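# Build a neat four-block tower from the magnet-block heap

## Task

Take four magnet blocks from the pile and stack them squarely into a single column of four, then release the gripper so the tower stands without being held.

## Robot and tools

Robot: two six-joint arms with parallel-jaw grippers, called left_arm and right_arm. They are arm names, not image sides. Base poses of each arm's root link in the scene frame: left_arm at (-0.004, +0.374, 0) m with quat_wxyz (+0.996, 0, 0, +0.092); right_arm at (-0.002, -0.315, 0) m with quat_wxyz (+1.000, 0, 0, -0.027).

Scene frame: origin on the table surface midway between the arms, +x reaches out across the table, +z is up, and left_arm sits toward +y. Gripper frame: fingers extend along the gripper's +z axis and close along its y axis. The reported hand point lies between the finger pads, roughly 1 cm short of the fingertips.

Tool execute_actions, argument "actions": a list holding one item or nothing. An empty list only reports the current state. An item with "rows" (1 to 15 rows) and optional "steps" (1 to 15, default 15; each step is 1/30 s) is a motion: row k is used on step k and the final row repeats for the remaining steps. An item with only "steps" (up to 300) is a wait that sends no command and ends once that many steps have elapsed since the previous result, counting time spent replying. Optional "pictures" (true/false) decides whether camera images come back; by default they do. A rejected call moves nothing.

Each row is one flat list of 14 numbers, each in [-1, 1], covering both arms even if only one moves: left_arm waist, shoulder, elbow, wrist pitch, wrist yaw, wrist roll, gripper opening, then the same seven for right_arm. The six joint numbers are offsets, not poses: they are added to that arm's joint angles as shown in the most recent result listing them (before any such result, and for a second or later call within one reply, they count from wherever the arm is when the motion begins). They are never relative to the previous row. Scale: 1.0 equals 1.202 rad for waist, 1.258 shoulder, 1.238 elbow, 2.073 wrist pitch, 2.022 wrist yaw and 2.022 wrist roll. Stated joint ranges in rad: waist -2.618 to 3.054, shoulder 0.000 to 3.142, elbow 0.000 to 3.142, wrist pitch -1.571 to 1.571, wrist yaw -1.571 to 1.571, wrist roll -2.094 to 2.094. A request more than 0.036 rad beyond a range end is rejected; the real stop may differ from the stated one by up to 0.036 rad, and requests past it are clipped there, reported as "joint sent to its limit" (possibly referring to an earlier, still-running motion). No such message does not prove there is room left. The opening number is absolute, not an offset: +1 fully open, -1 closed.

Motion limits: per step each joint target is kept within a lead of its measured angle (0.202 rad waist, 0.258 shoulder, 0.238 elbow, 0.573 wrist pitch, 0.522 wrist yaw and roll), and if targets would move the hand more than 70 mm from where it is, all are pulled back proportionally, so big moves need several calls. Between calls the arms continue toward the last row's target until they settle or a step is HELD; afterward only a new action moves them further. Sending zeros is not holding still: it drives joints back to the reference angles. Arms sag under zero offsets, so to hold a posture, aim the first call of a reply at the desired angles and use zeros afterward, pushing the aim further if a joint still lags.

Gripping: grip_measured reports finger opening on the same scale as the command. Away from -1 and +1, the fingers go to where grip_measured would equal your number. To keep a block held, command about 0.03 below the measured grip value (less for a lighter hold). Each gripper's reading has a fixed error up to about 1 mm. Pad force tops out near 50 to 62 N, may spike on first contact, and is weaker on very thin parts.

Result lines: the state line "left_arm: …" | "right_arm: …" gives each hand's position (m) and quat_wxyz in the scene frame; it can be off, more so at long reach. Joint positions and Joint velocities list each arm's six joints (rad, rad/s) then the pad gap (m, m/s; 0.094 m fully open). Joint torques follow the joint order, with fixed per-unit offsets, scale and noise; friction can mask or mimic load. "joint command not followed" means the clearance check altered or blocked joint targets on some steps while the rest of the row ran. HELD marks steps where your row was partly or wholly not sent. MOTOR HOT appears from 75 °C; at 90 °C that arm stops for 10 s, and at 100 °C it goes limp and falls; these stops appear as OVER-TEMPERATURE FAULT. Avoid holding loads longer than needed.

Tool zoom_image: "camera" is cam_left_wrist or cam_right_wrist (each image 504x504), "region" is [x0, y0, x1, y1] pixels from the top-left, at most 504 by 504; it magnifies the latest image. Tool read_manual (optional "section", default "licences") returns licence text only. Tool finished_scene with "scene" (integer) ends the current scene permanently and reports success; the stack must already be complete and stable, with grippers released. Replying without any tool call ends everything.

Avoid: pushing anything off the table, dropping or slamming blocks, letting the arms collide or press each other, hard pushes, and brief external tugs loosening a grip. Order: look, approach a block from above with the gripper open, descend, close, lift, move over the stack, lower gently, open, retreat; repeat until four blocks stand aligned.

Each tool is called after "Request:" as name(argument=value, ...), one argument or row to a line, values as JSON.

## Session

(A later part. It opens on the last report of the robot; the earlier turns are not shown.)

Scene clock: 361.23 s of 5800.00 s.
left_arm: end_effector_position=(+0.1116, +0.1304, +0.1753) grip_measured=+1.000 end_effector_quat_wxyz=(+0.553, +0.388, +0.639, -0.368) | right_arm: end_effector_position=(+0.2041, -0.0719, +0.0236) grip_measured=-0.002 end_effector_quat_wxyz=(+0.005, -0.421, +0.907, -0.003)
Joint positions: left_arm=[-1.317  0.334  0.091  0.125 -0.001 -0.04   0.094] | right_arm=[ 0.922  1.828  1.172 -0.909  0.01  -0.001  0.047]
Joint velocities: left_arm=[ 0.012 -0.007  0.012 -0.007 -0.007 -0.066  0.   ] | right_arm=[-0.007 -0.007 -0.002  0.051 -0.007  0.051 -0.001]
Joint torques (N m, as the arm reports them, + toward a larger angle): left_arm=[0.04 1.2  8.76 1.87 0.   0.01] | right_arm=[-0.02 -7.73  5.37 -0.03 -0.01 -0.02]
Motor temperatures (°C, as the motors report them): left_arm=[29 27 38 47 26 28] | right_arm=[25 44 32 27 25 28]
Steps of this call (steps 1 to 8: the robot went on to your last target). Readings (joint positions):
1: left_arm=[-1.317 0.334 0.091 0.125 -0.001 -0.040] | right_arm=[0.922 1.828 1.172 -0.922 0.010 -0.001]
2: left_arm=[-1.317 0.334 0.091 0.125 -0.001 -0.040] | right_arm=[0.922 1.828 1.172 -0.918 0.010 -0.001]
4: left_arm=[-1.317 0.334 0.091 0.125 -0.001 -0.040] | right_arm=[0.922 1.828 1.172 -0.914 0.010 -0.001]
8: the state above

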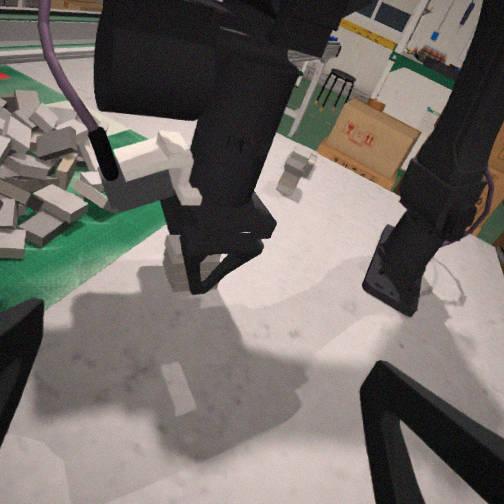

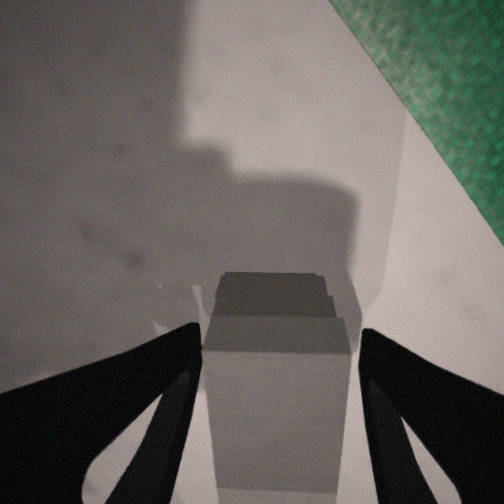

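Request:
execute_actions(
  actions=[
    {"rows":[[0,0,0,0,0,0,1,0,0.005,0,0,-0.006,0,-0.08],[0,0,0,0,0,0,1,0,0.01,0,0,-0.01,0,-0.16],[0,0,0,0,0,0,1,0,0.01,0,0,-0.01,0,-0.22],[0,0,0,0,0,0,1,0,0.01,0,0,-0.01,0,-0.27],[0,0,0,0,0,0,1,0,0.01,0,0,-0.01,0,-0.31],[0,0,0,0,0,0,1,0,0.01,0,0,-0.01,0,-0.34],[0,0,0,0,0,0,1,0,0.01,0,0,-0.01,0,-0.365],[0,0,0,0,0,0,1,0,0.01,0,0,-0.01,0,-0.39],[0,0,0,0,0,0,1,0,0.01,0,0,-0.01,0,-0.41],[0,0,0,0,0,0,1,0,0.01,0,0,-0.01,0,-0.43],[0,0,0,0,0,0,1,0,0.01,0,0,-0.01,0,-0.445],[0,0,0,0,0,0,1,0,0.01,0,0,-0.01,0,-0.46],[0,0,0,0,0,0,1,0,0.01,0,0,-0.01,0,-0.475],[0,0,0,0,0,0,1,0,0.01,0,0,-0.01,0,-0.49]],"steps":15},
  ],
  pictures=false,
)

Request:
execute_actions(
  actions=[
    {"rows":[[0,0,0,0,0,0,1,0,0,0,0,0,0,-0.49],[0,0,0,0,0,0,1,0,0,0,0,0,0,-0.47],[0,0,0,0,0,0,1,0,0,0,0,0,0,-0.45],[0,0,0,0,0,0,1,0,0,0,0,0,0,-0.41],[0,0,0,0,0,0,1,0,0,0,0,0,0,-0.3],[0,0,0,0,0,0,1,0,0,0,0,0,0,-0.1],[0,0,0,0,0,0,1,0,0,0,0,0,0,0.15],[0,0,0,0,0,0,1,0,0,0,0,0,0,0.4],[0,0,0,0,0,0,1,0,0,0,0,0,0,0.6],[0,0,0,0,0,0,1,0,0,0,0,0,0,0.8]],"steps":13},
  ],
)

Request:
execute_actions(
  actions=[
    {"rows":[[0,0,0,0,0,0,1,0,0,0,0,0,0.03,0.8],[0,0,0,0,0,0,1,0,0,0,0,0,0.08,0.8],[0,0,0,0,0,0,1,0,0,0,0,0,0.14,0.8],[0,0,0,0,0,0,1,0,0,0,0,0,0.2,0.8],[0,0,0,0,0,0,1,0,0,0,0,0,0.26,0.8],[0,0,0,0,0,0,1,0,0,0,0,0,0.32,0.8],[0,0,0,0,0,0,1,0,0,0,0,0,0.38,0.8],[0,0,0,0,0,0,1,0,0,0,0,0,0.44,0.8],[0,0,0,0,0,0,1,0,0,0,0,0,0.5,0.8],[0,0,0,0,0,0,1,0,0,0,0,0,0.56,0.8],[0,0,0,0,0,0,1,0,0,0,0,0,0.62,0.8],[0,0,0,0,0,0,1,0,0,0,0,0,0.68,0.8],[0,0,0,0,0,0,1,0,0,0,0,0,0.73,0.8],[0,0,0,0,0,0,1,0,0,0,0,0,0.76,0.8],[0,0,0,0,0,0,1,0,0,0,0,0,0.78,0.8]],"steps":15},
  ],
  pictures=false,
)

Request:
execute_actions(
  actions=[
    {"steps":18},
  ],
)

Scene clock: 371.83 s of 5800.00 s.
left_arm: end_effector_position=(+0.1116, +0.1304, +0.1753) grip_measured=+1.000 end_effector_quat_wxyz=(+0.553, +0.388, +0.639, -0.368) | right_arm: end_effector_position=(+0.2025, -0.0697, +0.0236) grip_measured=-0.455 end_effector_quat_wxyz=(+0.002, -0.421, +0.907, +0.004)
Joint positions: left_arm=[-1.317  0.334  0.091  0.125 -0.001 -0.04   0.094] | right_arm=[ 0.922  1.828  1.172 -0.907 -0.005 -0.001  0.026]
Joint velocities: left_arm=[ 0.012 -0.007 -0.012 -0.081 -0.051  0.022  0.   ] | right_arm=[ 0.002  0.002 -0.012 -0.037  0.051 -0.007  0.   ]
Joint torques (N m, as the arm reports them, + toward a larger angle): left_arm=[-0.04  1.08  8.72  1.85  0.01 -0.02] | right_arm=[ 0.01 -7.02  6.57 -0.19 -0.06 -0.01]
Motor temperatures (°C, as the motors report them): left_arm=[29 27 38 47 26 28] | right_arm=[25 43 32 27 25 28]
Steps of this call (steps 1 to 30: the robot went on to your last target; steps 31 to 90: nothing new was sent; then 7.10 s passed at rest; steps 91 to 105: all 15 steps of this action). Readings (joint positions):
91: left_arm=[-1.317 0.334 0.091 0.125 -0.001 -0.040] | right_arm=[0.922 1.828 1.172 -0.907 0.009 -0.001]
92: left_arm=[-1.317 0.334 0.091 0.125 -0.001 -0.040] | right_arm=[0.922 1.828 1.172 -0.907 0.006 -0.001]
94: left_arm=[-1.317 0.334 0.091 0.125 -0.001 -0.040] | right_arm=[0.922 1.828 1.172 -0.907 0.002 -0.001]
98: left_arm=[-1.317 0.334 0.091 0.125 -0.001 -0.040] | right_arm=[0.922 1.828 1.172 -0.907 -0.001 -0.001]
105: the state above

Scene clock: 372.27 s of 5800.00 s.
left_arm: end_effector_position=(+0.1116, +0.1304, +0.1753) grip_measured=+1.000 end_effector_quat_wxyz=(+0.553, +0.388, +0.639, -0.368) | right_arm: end_effector_position=(+0.2025, -0.0697, +0.0236) grip_measured=+0.796 end_effector_quat_wxyz=(+0.002, -0.421, +0.907, +0.004)
Joint positions: left_arm=[-1.317  0.334  0.091  0.125 -0.001 -0.04   0.094] | right_arm=[ 0.922  1.828  1.172 -0.907 -0.005 -0.001  0.084]
Joint velocities: left_arm=[-0.017 -0.007 -0.017 -0.081  0.037 -0.037  0.   ] | right_arm=[-0.017  0.002 -0.012  0.051 -0.007  0.037  0.003]
Joint torques (N m, as the arm reports them, + toward a larger angle): left_arm=[-0.01  1.2   8.68  1.86  0.01  0.01] | right_arm=[-0.01 -7.83  6.6  -0.17 -0.02 -0.01]
Motor temperatures (°C, as the motors report them): left_arm=[29 27 38 47 26 28] | right_arm=[25 43 32 27 25 28]
Steps of this call (steps 1 to 13: all 13 steps of this action). Readings (joint positions):
1: left_arm=[-1.317 0.334 0.091 0.125 -0.001 -0.040] | right_arm=[0.922 1.828 1.172 -0.907 -0.005 -0.001]
2: left_arm=[-1.317 0.334 0.091 0.125 -0.001 -0.040] | right_arm=[0.922 1.828 1.172 -0.907 -0.005 -0.001]
4: left_arm=[-1.317 0.334 0.091 0.125 -0.001 -0.040] | right_arm=[0.922 1.828 1.172 -0.907 -0.005 -0.001]
8: left_arm=[-1.317 0.334 0.091 0.125 -0.001 -0.040] | right_arm=[0.922 1.828 1.172 -0.907 -0.005 -0.001]
13: the state above

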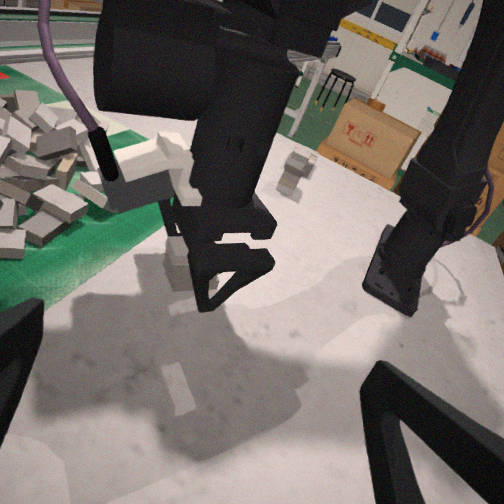

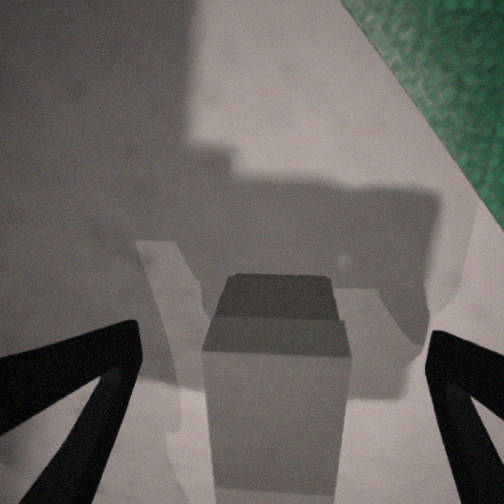

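Scene clock: 372.77 s of 5800.00 s.
left_arm: end_effector_position=(+0.1116, +0.1304, +0.1753) grip_measured=+1.000 end_effector_quat_wxyz=(+0.553, +0.388, +0.639, -0.368) | right_arm: end_effector_position=(+0.2024, -0.0697, +0.0236) grip_measured=+0.798 end_effector_quat_wxyz=(-0.000, +0.152, +0.988, +0.005)
Joint positions: left_arm=[-1.317  0.334  0.091  0.125 -0.001 -0.04   0.094] | right_arm=[ 0.922  1.828  1.172 -0.907 -0.005  1.175  0.084]
Joint velocities: left_arm=[-0.007 -0.002  0.017 -0.095 -0.066 -0.007  0.   ] | right_arm=[-0.012 -0.012  0.012 -0.037 -0.007  2.718  0.   ]
Joint torques (N m, as the arm reports them, + toward a larger angle): left_arm=[-0.04  1.11  8.64  1.86  0.   -0.01] | right_arm=[ 0.1  -8.25  6.81 -0.18  0.    0.02]
Motor temperatures (°C, as the motors report them): left_arm=[29 27 38 47 26 28] | right_arm=[25 43 32 27 25 28]
Steps of this call (steps 1 to 15: all 15 steps of this action). Readings (joint positions):
1: left_arm=[-1.317 0.334 0.091 0.125 -0.001 -0.040] | right_arm=[0.922 1.828 1.172 -0.907 -0.005 0.008]
2: left_arm=[-1.317 0.334 0.091 0.125 -0.001 -0.040] | right_arm=[0.922 1.828 1.172 -0.907 -0.005 0.034]
4: left_arm=[-1.317 0.334 0.091 0.125 -0.001 -0.040] | right_arm=[0.922 1.828 1.172 -0.907 -0.005 0.137]
8: left_arm=[-1.317 0.334 0.091 0.125 -0.001 -0.040] | right_arm=[0.922 1.828 1.172 -0.907 -0.005 0.478]
15: the state above

Scene clock: 373.37 s of 5800.00 s.
left_arm: end_effector_position=(+0.1116, +0.1304, +0.1753) grip_measured=+1.000 end_effector_quat_wxyz=(+0.553, +0.388, +0.639, -0.368) | right_arm: end_effector_position=(+0.2022, -0.0695, +0.0236) grip_measured=+0.798 end_effector_quat_wxyz=(-0.002, +0.340, +0.940, +0.005)
Joint positions: left_arm=[-1.317  0.334  0.091  0.125 -0.001 -0.04   0.094] | right_arm=[ 0.922  1.828  1.172 -0.907 -0.007  1.564  0.084]
Joint velocities: left_arm=[ 0.002 -0.002 -0.012  0.037  0.007  0.066  0.   ] | right_arm=[-0.012 -0.022  0.007 -0.037 -0.037  0.022  0.001]
Joint torques (N m, as the arm reports them, + toward a larger angle): left_arm=[ 0.05  1.1   8.68  1.87  0.02 -0.01] | right_arm=[-0.02 -8.06  6.57 -0.17  0.    0.08]
Motor temperatures (°C, as the motors report them): left_arm=[29 27 38 47 26 28] | right_arm=[25 43 32 27 25 28]
Steps of this call (steps 1 to 18: the robot went on to your last target). Readings (joint positions):
1: left_arm=[-1.317 0.334 0.091 0.125 -0.001 -0.040] | right_arm=[0.922 1.828 1.172 -0.907 -0.005 1.254]
2: left_arm=[-1.317 0.334 0.091 0.125 -0.001 -0.040] | right_arm=[0.922 1.828 1.172 -0.907 -0.006 1.318]
4: left_arm=[-1.317 0.334 0.091 0.125 -0.001 -0.040] | right_arm=[0.922 1.828 1.172 -0.907 -0.006 1.410]
8: left_arm=[-1.317 0.334 0.091 0.125 -0.001 -0.040] | right_arm=[0.922 1.828 1.172 -0.907 -0.007 1.505]
18: the state above

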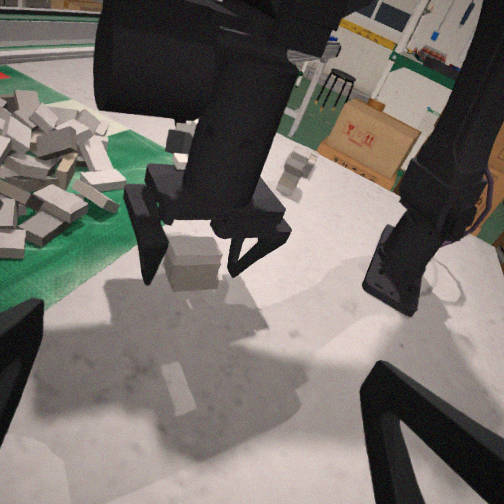

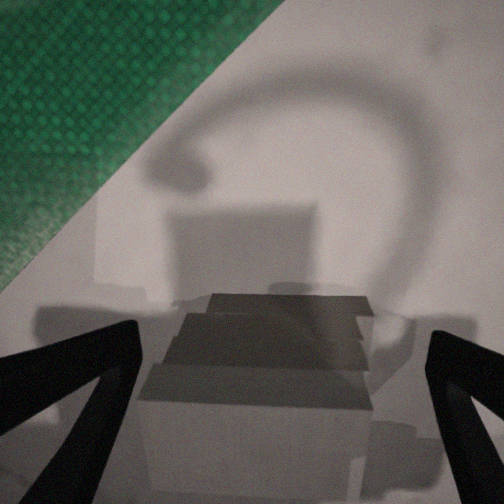

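Request:
execute_actions(
  actions=[
    {"rows":[[0,0,0,0,0,0,1,0,0.008,0,0.006,0,0,0.65],[0,0,0,0,0,0,1,0,0.014,0,0.013,0,0,0.5],[0,0,0,0,0,0,1,0,0.014,0,0.013,0,0,0.38],[0,0,0,0,0,0,1,0,0.014,0,0.013,0,0,0.28],[0,0,0,0,0,0,1,0,0.014,0,0.013,0,0,0.2],[0,0,0,0,0,0,1,0,0.014,0,0.013,0,0,0.14],[0,0,0,0,0,0,1,0,0.014,0,0.013,0,0,0.11],[0,0,0,0,0,0,1,0,0.014,0,0.013,0,0,0.085],[0,0,0,0,0,0,1,0,0.014,0,0.013,0,0,0.06],[0,0,0,0,0,0,1,0,0.014,0,0.013,0,0,0.04],[0,0,0,0,0,0,1,0,0.014,0,0.013,0,0,0.02],[0,0,0,0,0,0,1,0,0.014,0,0.013,0,0,0],[0,0,0,0,0,0,1,0,0.014,0,0.013,0,0,-0.02]],"steps":13},
  ],
  pictures=false,
)

Request:
execute_actions(
  actions=[
    {"rows":[[0,0,0,0,0,0,1,0,0,0,0,0,0,-0.035],[0,0,0,0,0,0,1,0,0,0,0,0,0,-0.05],[0,0,0,0,0,0,1,0,0,0,0,0,0,-0.065],[0,0,0,0,0,0,1,0,0,0,0,0,0,-0.08],[0,0,0,0,0,0,1,0,0,0,0,0,0,-0.095],[0,0,0,0,0,0,1,0,0,0,0,0,0,-0.11],[0,0,0,0,0,0,1,0,0,0,0,0,0,-0.125],[0,0,0,0,0,0,1,0,0,0,0,0,0,-0.14],[0,0,0,0,0,0,1,0,0,0,0,0,0,-0.155],[0,0,0,0,0,0,1,0,0,0,0,0,0,-0.165]],"steps":13},
  ],
)

Request:
execute_actions(
  actions=[
    {"rows":[[0,0,0,0,0,0,1,0,0,0,0,0,0,-0.13],[0,0,0,0,0,0,1,0,0,0,0,0,0,-0.1],[0,0,0,0,0,0,1,0,0,0,0,0,0,-0.07],[0,0,0,0,0,0,1,0,0,0,0,0,0,-0.03],[0,0,0,0,0,0,1,0,0,0,0,0,0,0.05],[0,0,0,0,0,0,1,0,0,0,0,0,0,0.2],[0,0,0,0,0,0,1,0,0,0,0,0,0,0.4],[0,0,0,0,0,0,1,0,0,0,0,0,0,0.6],[0,0,0,0,0,0,1,0,0,0,0,0,0,0.8],[0,0,0,0,0,0,1,0,0,0,0,0,0,1]],"steps":13},
  ],
)

Request:
zoom_image(
  camera="cam_left_wrist",
  region=[135,205,265,305],
)

Scene clock: 381.80 s of 5800.00 s.
left_arm: end_effector_position=(+0.1116, +0.1304, +0.1753) grip_measured=+1.000 end_effector_quat_wxyz=(+0.553, +0.388, +0.639, -0.368) | right_arm: end_effector_position=(+0.2015, -0.0696, +0.0232) grip_measured=-0.008 end_effector_quat_wxyz=(-0.004, +0.343, +0.939, +0.004)
Joint positions: left_arm=[-1.317  0.334  0.091  0.125 -0.001 -0.04   0.094] | right_arm=[ 0.922  1.83   1.172 -0.909 -0.01   1.569  0.047]
Joint velocities: left_arm=[ 0.007 -0.002 -0.002 -0.007  0.007 -0.007  0.   ] | right_arm=[-0.012  0.002 -0.007 -0.022 -0.081  0.022 -0.018]
Joint torques (N m, as the arm reports them, + toward a larger angle): left_arm=[-0.01  1.1   8.65  1.88 -0.01  0.01] | right_arm=[-0.02 -6.76  6.64  0.12  0.01 -0.05]
Motor temperatures (°C, as the motors report them): left_arm=[29 27 38 47 26 28] | right_arm=[25 43 32 27 25 28]
Steps of this call (steps 1 to 30: the robot went on to your last target; steps 31 to 90: nothing new was sent; then 5.00 s passed at rest; steps 91 to 103: all 13 steps of this action). Readings (joint positions):
91: left_arm=[-1.317 0.334 0.091 0.125 -0.001 -0.040] | right_arm=[0.922 1.828 1.172 -0.907 -0.008 1.570]
92: left_arm=[-1.317 0.334 0.091 0.125 -0.001 -0.040] | right_arm=[0.922 1.828 1.172 -0.906 -0.008 1.570]
94: left_arm=[-1.317 0.334 0.091 0.125 -0.001 -0.040] | right_arm=[0.922 1.828 1.172 -0.900 -0.009 1.569]
98: left_arm=[-1.317 0.334 0.091 0.125 -0.001 -0.040] | right_arm=[0.922 1.829 1.172 -0.901 -0.009 1.569]
103: the state above

Scene clock: 382.23 s of 5800.00 s.
left_arm: end_effector_position=(+0.1116, +0.1304, +0.1753) grip_measured=+1.000 end_effector_quat_wxyz=(+0.553, +0.388, +0.639, -0.368) | right_arm: end_effector_position=(+0.2011, -0.0701, +0.0232) grip_measured=-0.055 end_effector_quat_wxyz=(-0.004, +0.343, +0.939, +0.003)
Joint positions: left_arm=[-1.317  0.334  0.091  0.125 -0.001 -0.04   0.094] | right_arm=[ 0.922  1.83   1.172 -0.911 -0.01   1.569  0.044]
Joint velocities: left_arm=[-0.002 -0.017  0.012  0.007  0.007 -0.022  0.   ] | right_arm=[ 0.002 -0.012 -0.017 -0.037  0.066 -0.051  0.   ]
Joint torques (N m, as the arm reports them, + toward a larger angle): left_arm=[0.01 1.25 8.76 1.86 0.01 0.02] | right_arm=[-0.01 -8.05  6.56 -0.16 -0.02 -0.01]
Motor temperatures (°C, as the motors report them): left_arm=[29 27 38 47 26 28] | right_arm=[25 43 32 27 25 28]
Steps of this call (steps 1 to 13: all 13 steps of this action). Readings (joint positions):
1: left_arm=[-1.317 0.334 0.091 0.125 -0.001 -0.040] | right_arm=[0.922 1.830 1.172 -0.911 -0.010 1.569]
2: left_arm=[-1.317 0.334 0.091 0.125 -0.001 -0.040] | right_arm=[0.922 1.830 1.172 -0.911 -0.010 1.569]
4: left_arm=[-1.317 0.334 0.091 0.125 -0.001 -0.040] | right_arm=[0.922 1.830 1.172 -0.911 -0.010 1.569]
8: left_arm=[-1.317 0.334 0.091 0.125 -0.001 -0.040] | right_arm=[0.922 1.830 1.172 -0.911 -0.010 1.569]
13: the state above

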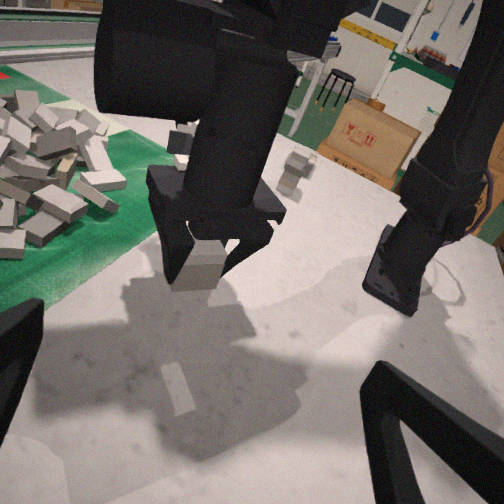

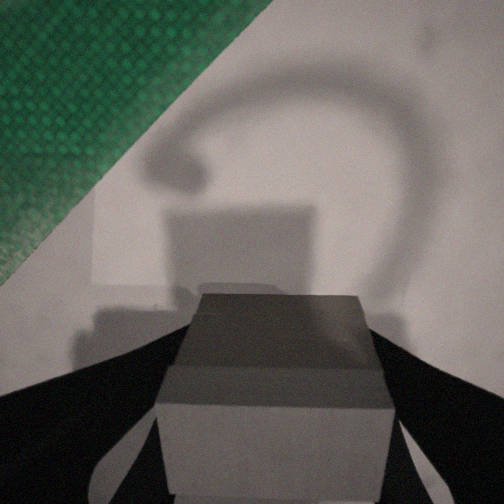

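Scene clock: 382.67 s of 5800.00 s.
left_arm: end_effector_position=(+0.1116, +0.1304, +0.1753) grip_measured=+1.000 end_effector_quat_wxyz=(+0.553, +0.388, +0.639, -0.368) | right_arm: end_effector_position=(+0.2008, -0.0698, +0.0232) grip_measured=+1.000 end_effector_quat_wxyz=(-0.005, +0.343, +0.939, +0.003)
Joint positions: left_arm=[-1.317  0.334  0.091  0.125 -0.001 -0.04   0.094] | right_arm=[ 0.922  1.83   1.172 -0.911 -0.012  1.569  0.094]
Joint velocities: left_arm=[-0.007 -0.002 -0.022  0.022 -0.051 -0.022  0.   ] | right_arm=[-0.017  0.007  0.002 -0.037 -0.051 -0.081  0.   ]
Joint torques (N m, as the arm reports them, + toward a larger angle): left_arm=[-0.08  1.25  8.73  1.87 -0.01 -0.01] | right_arm=[ 0.   -8.04  6.63 -0.17  0.   -0.02]
Motor temperatures (°C, as the motors report them): left_arm=[29 27 38 47 26 28] | right_arm=[25 43 32 27 25 28]
Steps of this call (steps 1 to 13: all 13 steps of this action). Readings (joint positions):
1: left_arm=[-1.317 0.334 0.091 0.125 -0.001 -0.040] | right_arm=[0.922 1.830 1.172 -0.911 -0.010 1.569]
2: left_arm=[-1.317 0.334 0.091 0.125 -0.001 -0.040] | right_arm=[0.922 1.830 1.172 -0.911 -0.010 1.569]
4: left_arm=[-1.317 0.334 0.091 0.125 -0.001 -0.040] | right_arm=[0.922 1.830 1.172 -0.911 -0.010 1.569]
8: left_arm=[-1.317 0.334 0.091 0.125 -0.001 -0.040] | right_arm=[0.922 1.830 1.172 -0.911 -0.011 1.569]
13: the state above

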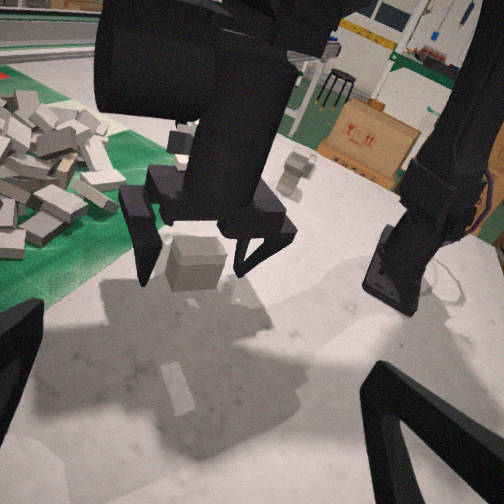

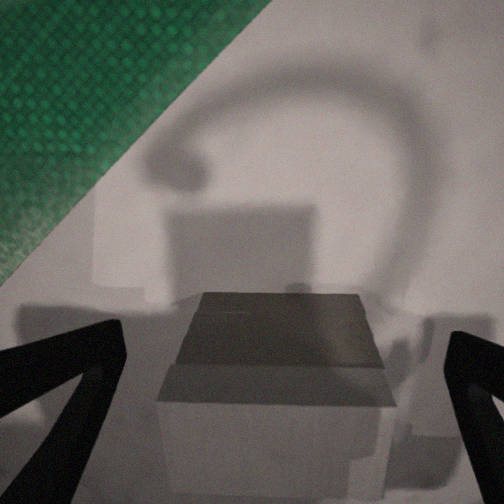

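Region (135, 205, 265, 305) of cam_left_wrist's 504x504 image, scaled by 3.877, with more detail than that image has; it fills the top 388 rows of this view, and the rest is white.

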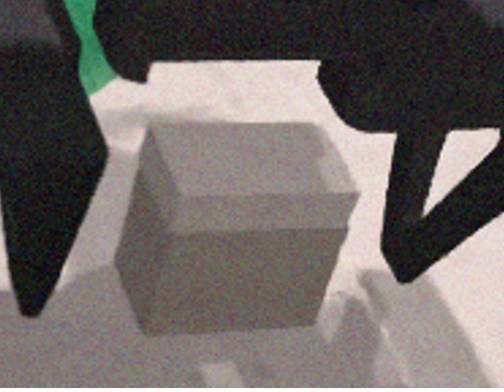

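Request:
execute_actions(
  actions=[
    {"rows":[[0,0,0,0,0,0,1,0,-0.015,0.015,-0.015,0,0,1],[0,0,0,0,0,0,1,0,-0.022,0.028,-0.027,0,0,1],[0,0,0,0,0,0,1,0,-0.028,0.04,-0.039,0,0,1],[0,0,0,0,0,0,1,0,-0.034,0.052,-0.05,0,0,1],[0,0,0,0,0,0,1,0,-0.04,0.064,-0.061,0,0,1],[0,0,0,0,0,0,1,0,-0.046,0.076,-0.072,0,0,1],[0,0,0,0,0,0,1,0,-0.052,0.088,-0.083,0,0,1],[0,0,0,0,0,0,1,0,-0.058,0.1,-0.094,0,0,1],[0,0,0,0,0,0,1,0,-0.064,0.112,-0.105,0,0,1],[0,0,0,0,0,0,1,0,-0.07,0.124,-0.115,0,0,1],[0,0,0,0,0,0,1,0,-0.075,0.136,-0.125,0,0,1],[0,0,0,0,0,0,1,0,-0.08,0.148,-0.134,0,0,1],[0,0,0,0,0,0,1,0,-0.085,0.16,-0.142,0,0,1],[0,0,0,0,0,0,1,0,-0.09,0.17,-0.148,0,0,1],[0,0,0,0,0,0,1,0,-0.09,0.18,-0.152,0,0,1]],"steps":15},
  ],
  pictures=false,
)

Request:
execute_actions(
  actions=[
    {"steps":10},
  ],
)

Scene clock: 389.17 s of 5800.00 s.
left_arm: end_effector_position=(+0.1116, +0.1304, +0.1753) grip_measured=+1.000 end_effector_quat_wxyz=(+0.553, +0.388, +0.639, -0.368) | right_arm: end_effector_position=(+0.2040, -0.0653, +0.0929) grip_measured=+1.000 end_effector_quat_wxyz=(+0.001, +0.342, +0.939, +0.024)
Joint positions: left_arm=[-1.317  0.334  0.091  0.125 -0.001 -0.04   0.094] | right_arm=[ 0.922  1.737  1.347 -1.135 -0.015  1.569  0.094]
Joint velocities: left_arm=[-0.002  0.002 -0.002 -0.037  0.007 -0.022  0.   ] | right_arm=[-0.002 -0.168  0.383 -0.505 -0.066 -0.051  0.   ]
Joint torques (N m, as the arm reports them, + toward a larger angle): left_arm=[0.08 1.14 8.62 1.85 0.03 0.01] | right_arm=[ 0.   -8.72  9.13 -0.31  0.   -0.01]
Motor temperatures (°C, as the motors report them): left_arm=[29 27 38 47 26 28] | right_arm=[25 43 32 26 25 28]
Steps of this call (steps 1 to 15: the robot went on to your last target; steps 16 to 90: nothing new was sent; then 3.00 s passed at rest; steps 91 to 105: all 15 steps of this action). Readings (joint positions):
91: left_arm=[-1.317 0.334 0.091 0.125 -0.001 -0.040] | right_arm=[0.922 1.830 1.172 -0.912 -0.012 1.569]
92: left_arm=[-1.317 0.334 0.091 0.125 -0.001 -0.040] | right_arm=[0.922 1.830 1.172 -0.915 -0.013 1.569]
94: left_arm=[-1.317 0.334 0.091 0.125 -0.001 -0.040] | right_arm=[0.922 1.825 1.180 -0.940 -0.013 1.569]
98: left_arm=[-1.317 0.334 0.091 0.125 -0.001 -0.040] | right_arm=[0.922 1.798 1.233 -1.010 -0.015 1.569]
105: the state above

Scene clock: 389.50 s of 5800.00 s.
left_arm: end_effector_position=(+0.1116, +0.1304, +0.1753) grip_measured=+1.000 end_effector_quat_wxyz=(+0.553, +0.388, +0.639, -0.368) | right_arm: end_effector_position=(+0.1988, -0.0714, +0.1021) grip_measured=+1.000 end_effector_quat_wxyz=(-0.003, +0.343, +0.939, +0.012)
Joint positions: left_arm=[-1.317  0.334  0.091  0.125 -0.001 -0.04   0.094] | right_arm=[ 0.922  1.726  1.371 -1.196 -0.015  1.569  0.094]
Joint velocities: left_arm=[ 0.002 -0.017 -0.002 -0.022  0.007 -0.037  0.   ] | right_arm=[-0.007 -0.012  0.007 -0.095 -0.081 -0.007  0.   ]
Joint torques (N m, as the arm reports them, + toward a larger angle): left_arm=[0.1  1.03 8.65 1.87 0.01 0.01] | right_arm=[-0.01 -8.12  9.24 -0.36  0.   -0.01]
Motor temperatures (°C, as the motors report them): left_arm=[29 27 38 47 26 28] | right_arm=[25 43 33 26 25 28]
Steps of this call (steps 1 to 10: the robot went on to your last target). Readings (joint positions):
1: left_arm=[-1.317 0.334 0.091 0.125 -0.001 -0.040] | right_arm=[0.922 1.732 1.358 -1.148 -0.015 1.569]
2: left_arm=[-1.317 0.334 0.091 0.125 -0.001 -0.040] | right_arm=[0.922 1.729 1.365 -1.157 -0.015 1.569]
4: left_arm=[-1.317 0.334 0.091 0.125 -0.001 -0.040] | right_arm=[0.922 1.726 1.371 -1.171 -0.015 1.569]
8: left_arm=[-1.317 0.334 0.091 0.125 -0.001 -0.040] | right_arm=[0.922 1.726 1.371 -1.191 -0.015 1.569]
10: the state above

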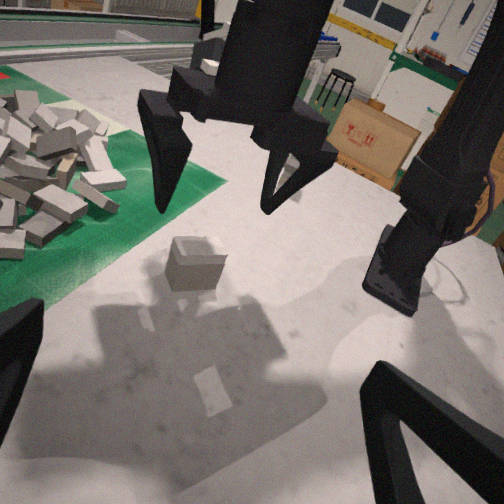

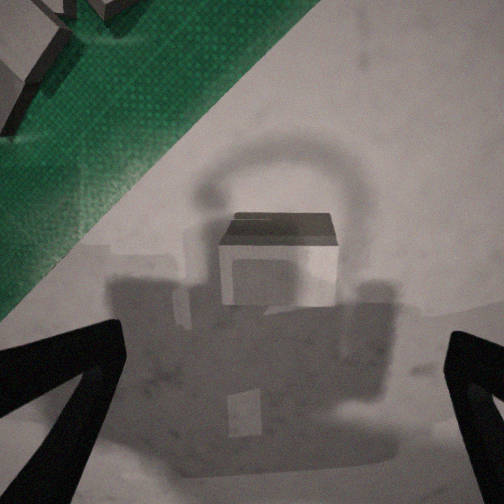

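Request:
finished_scene(
  scene=2,
)

The scene is finished: the task was done.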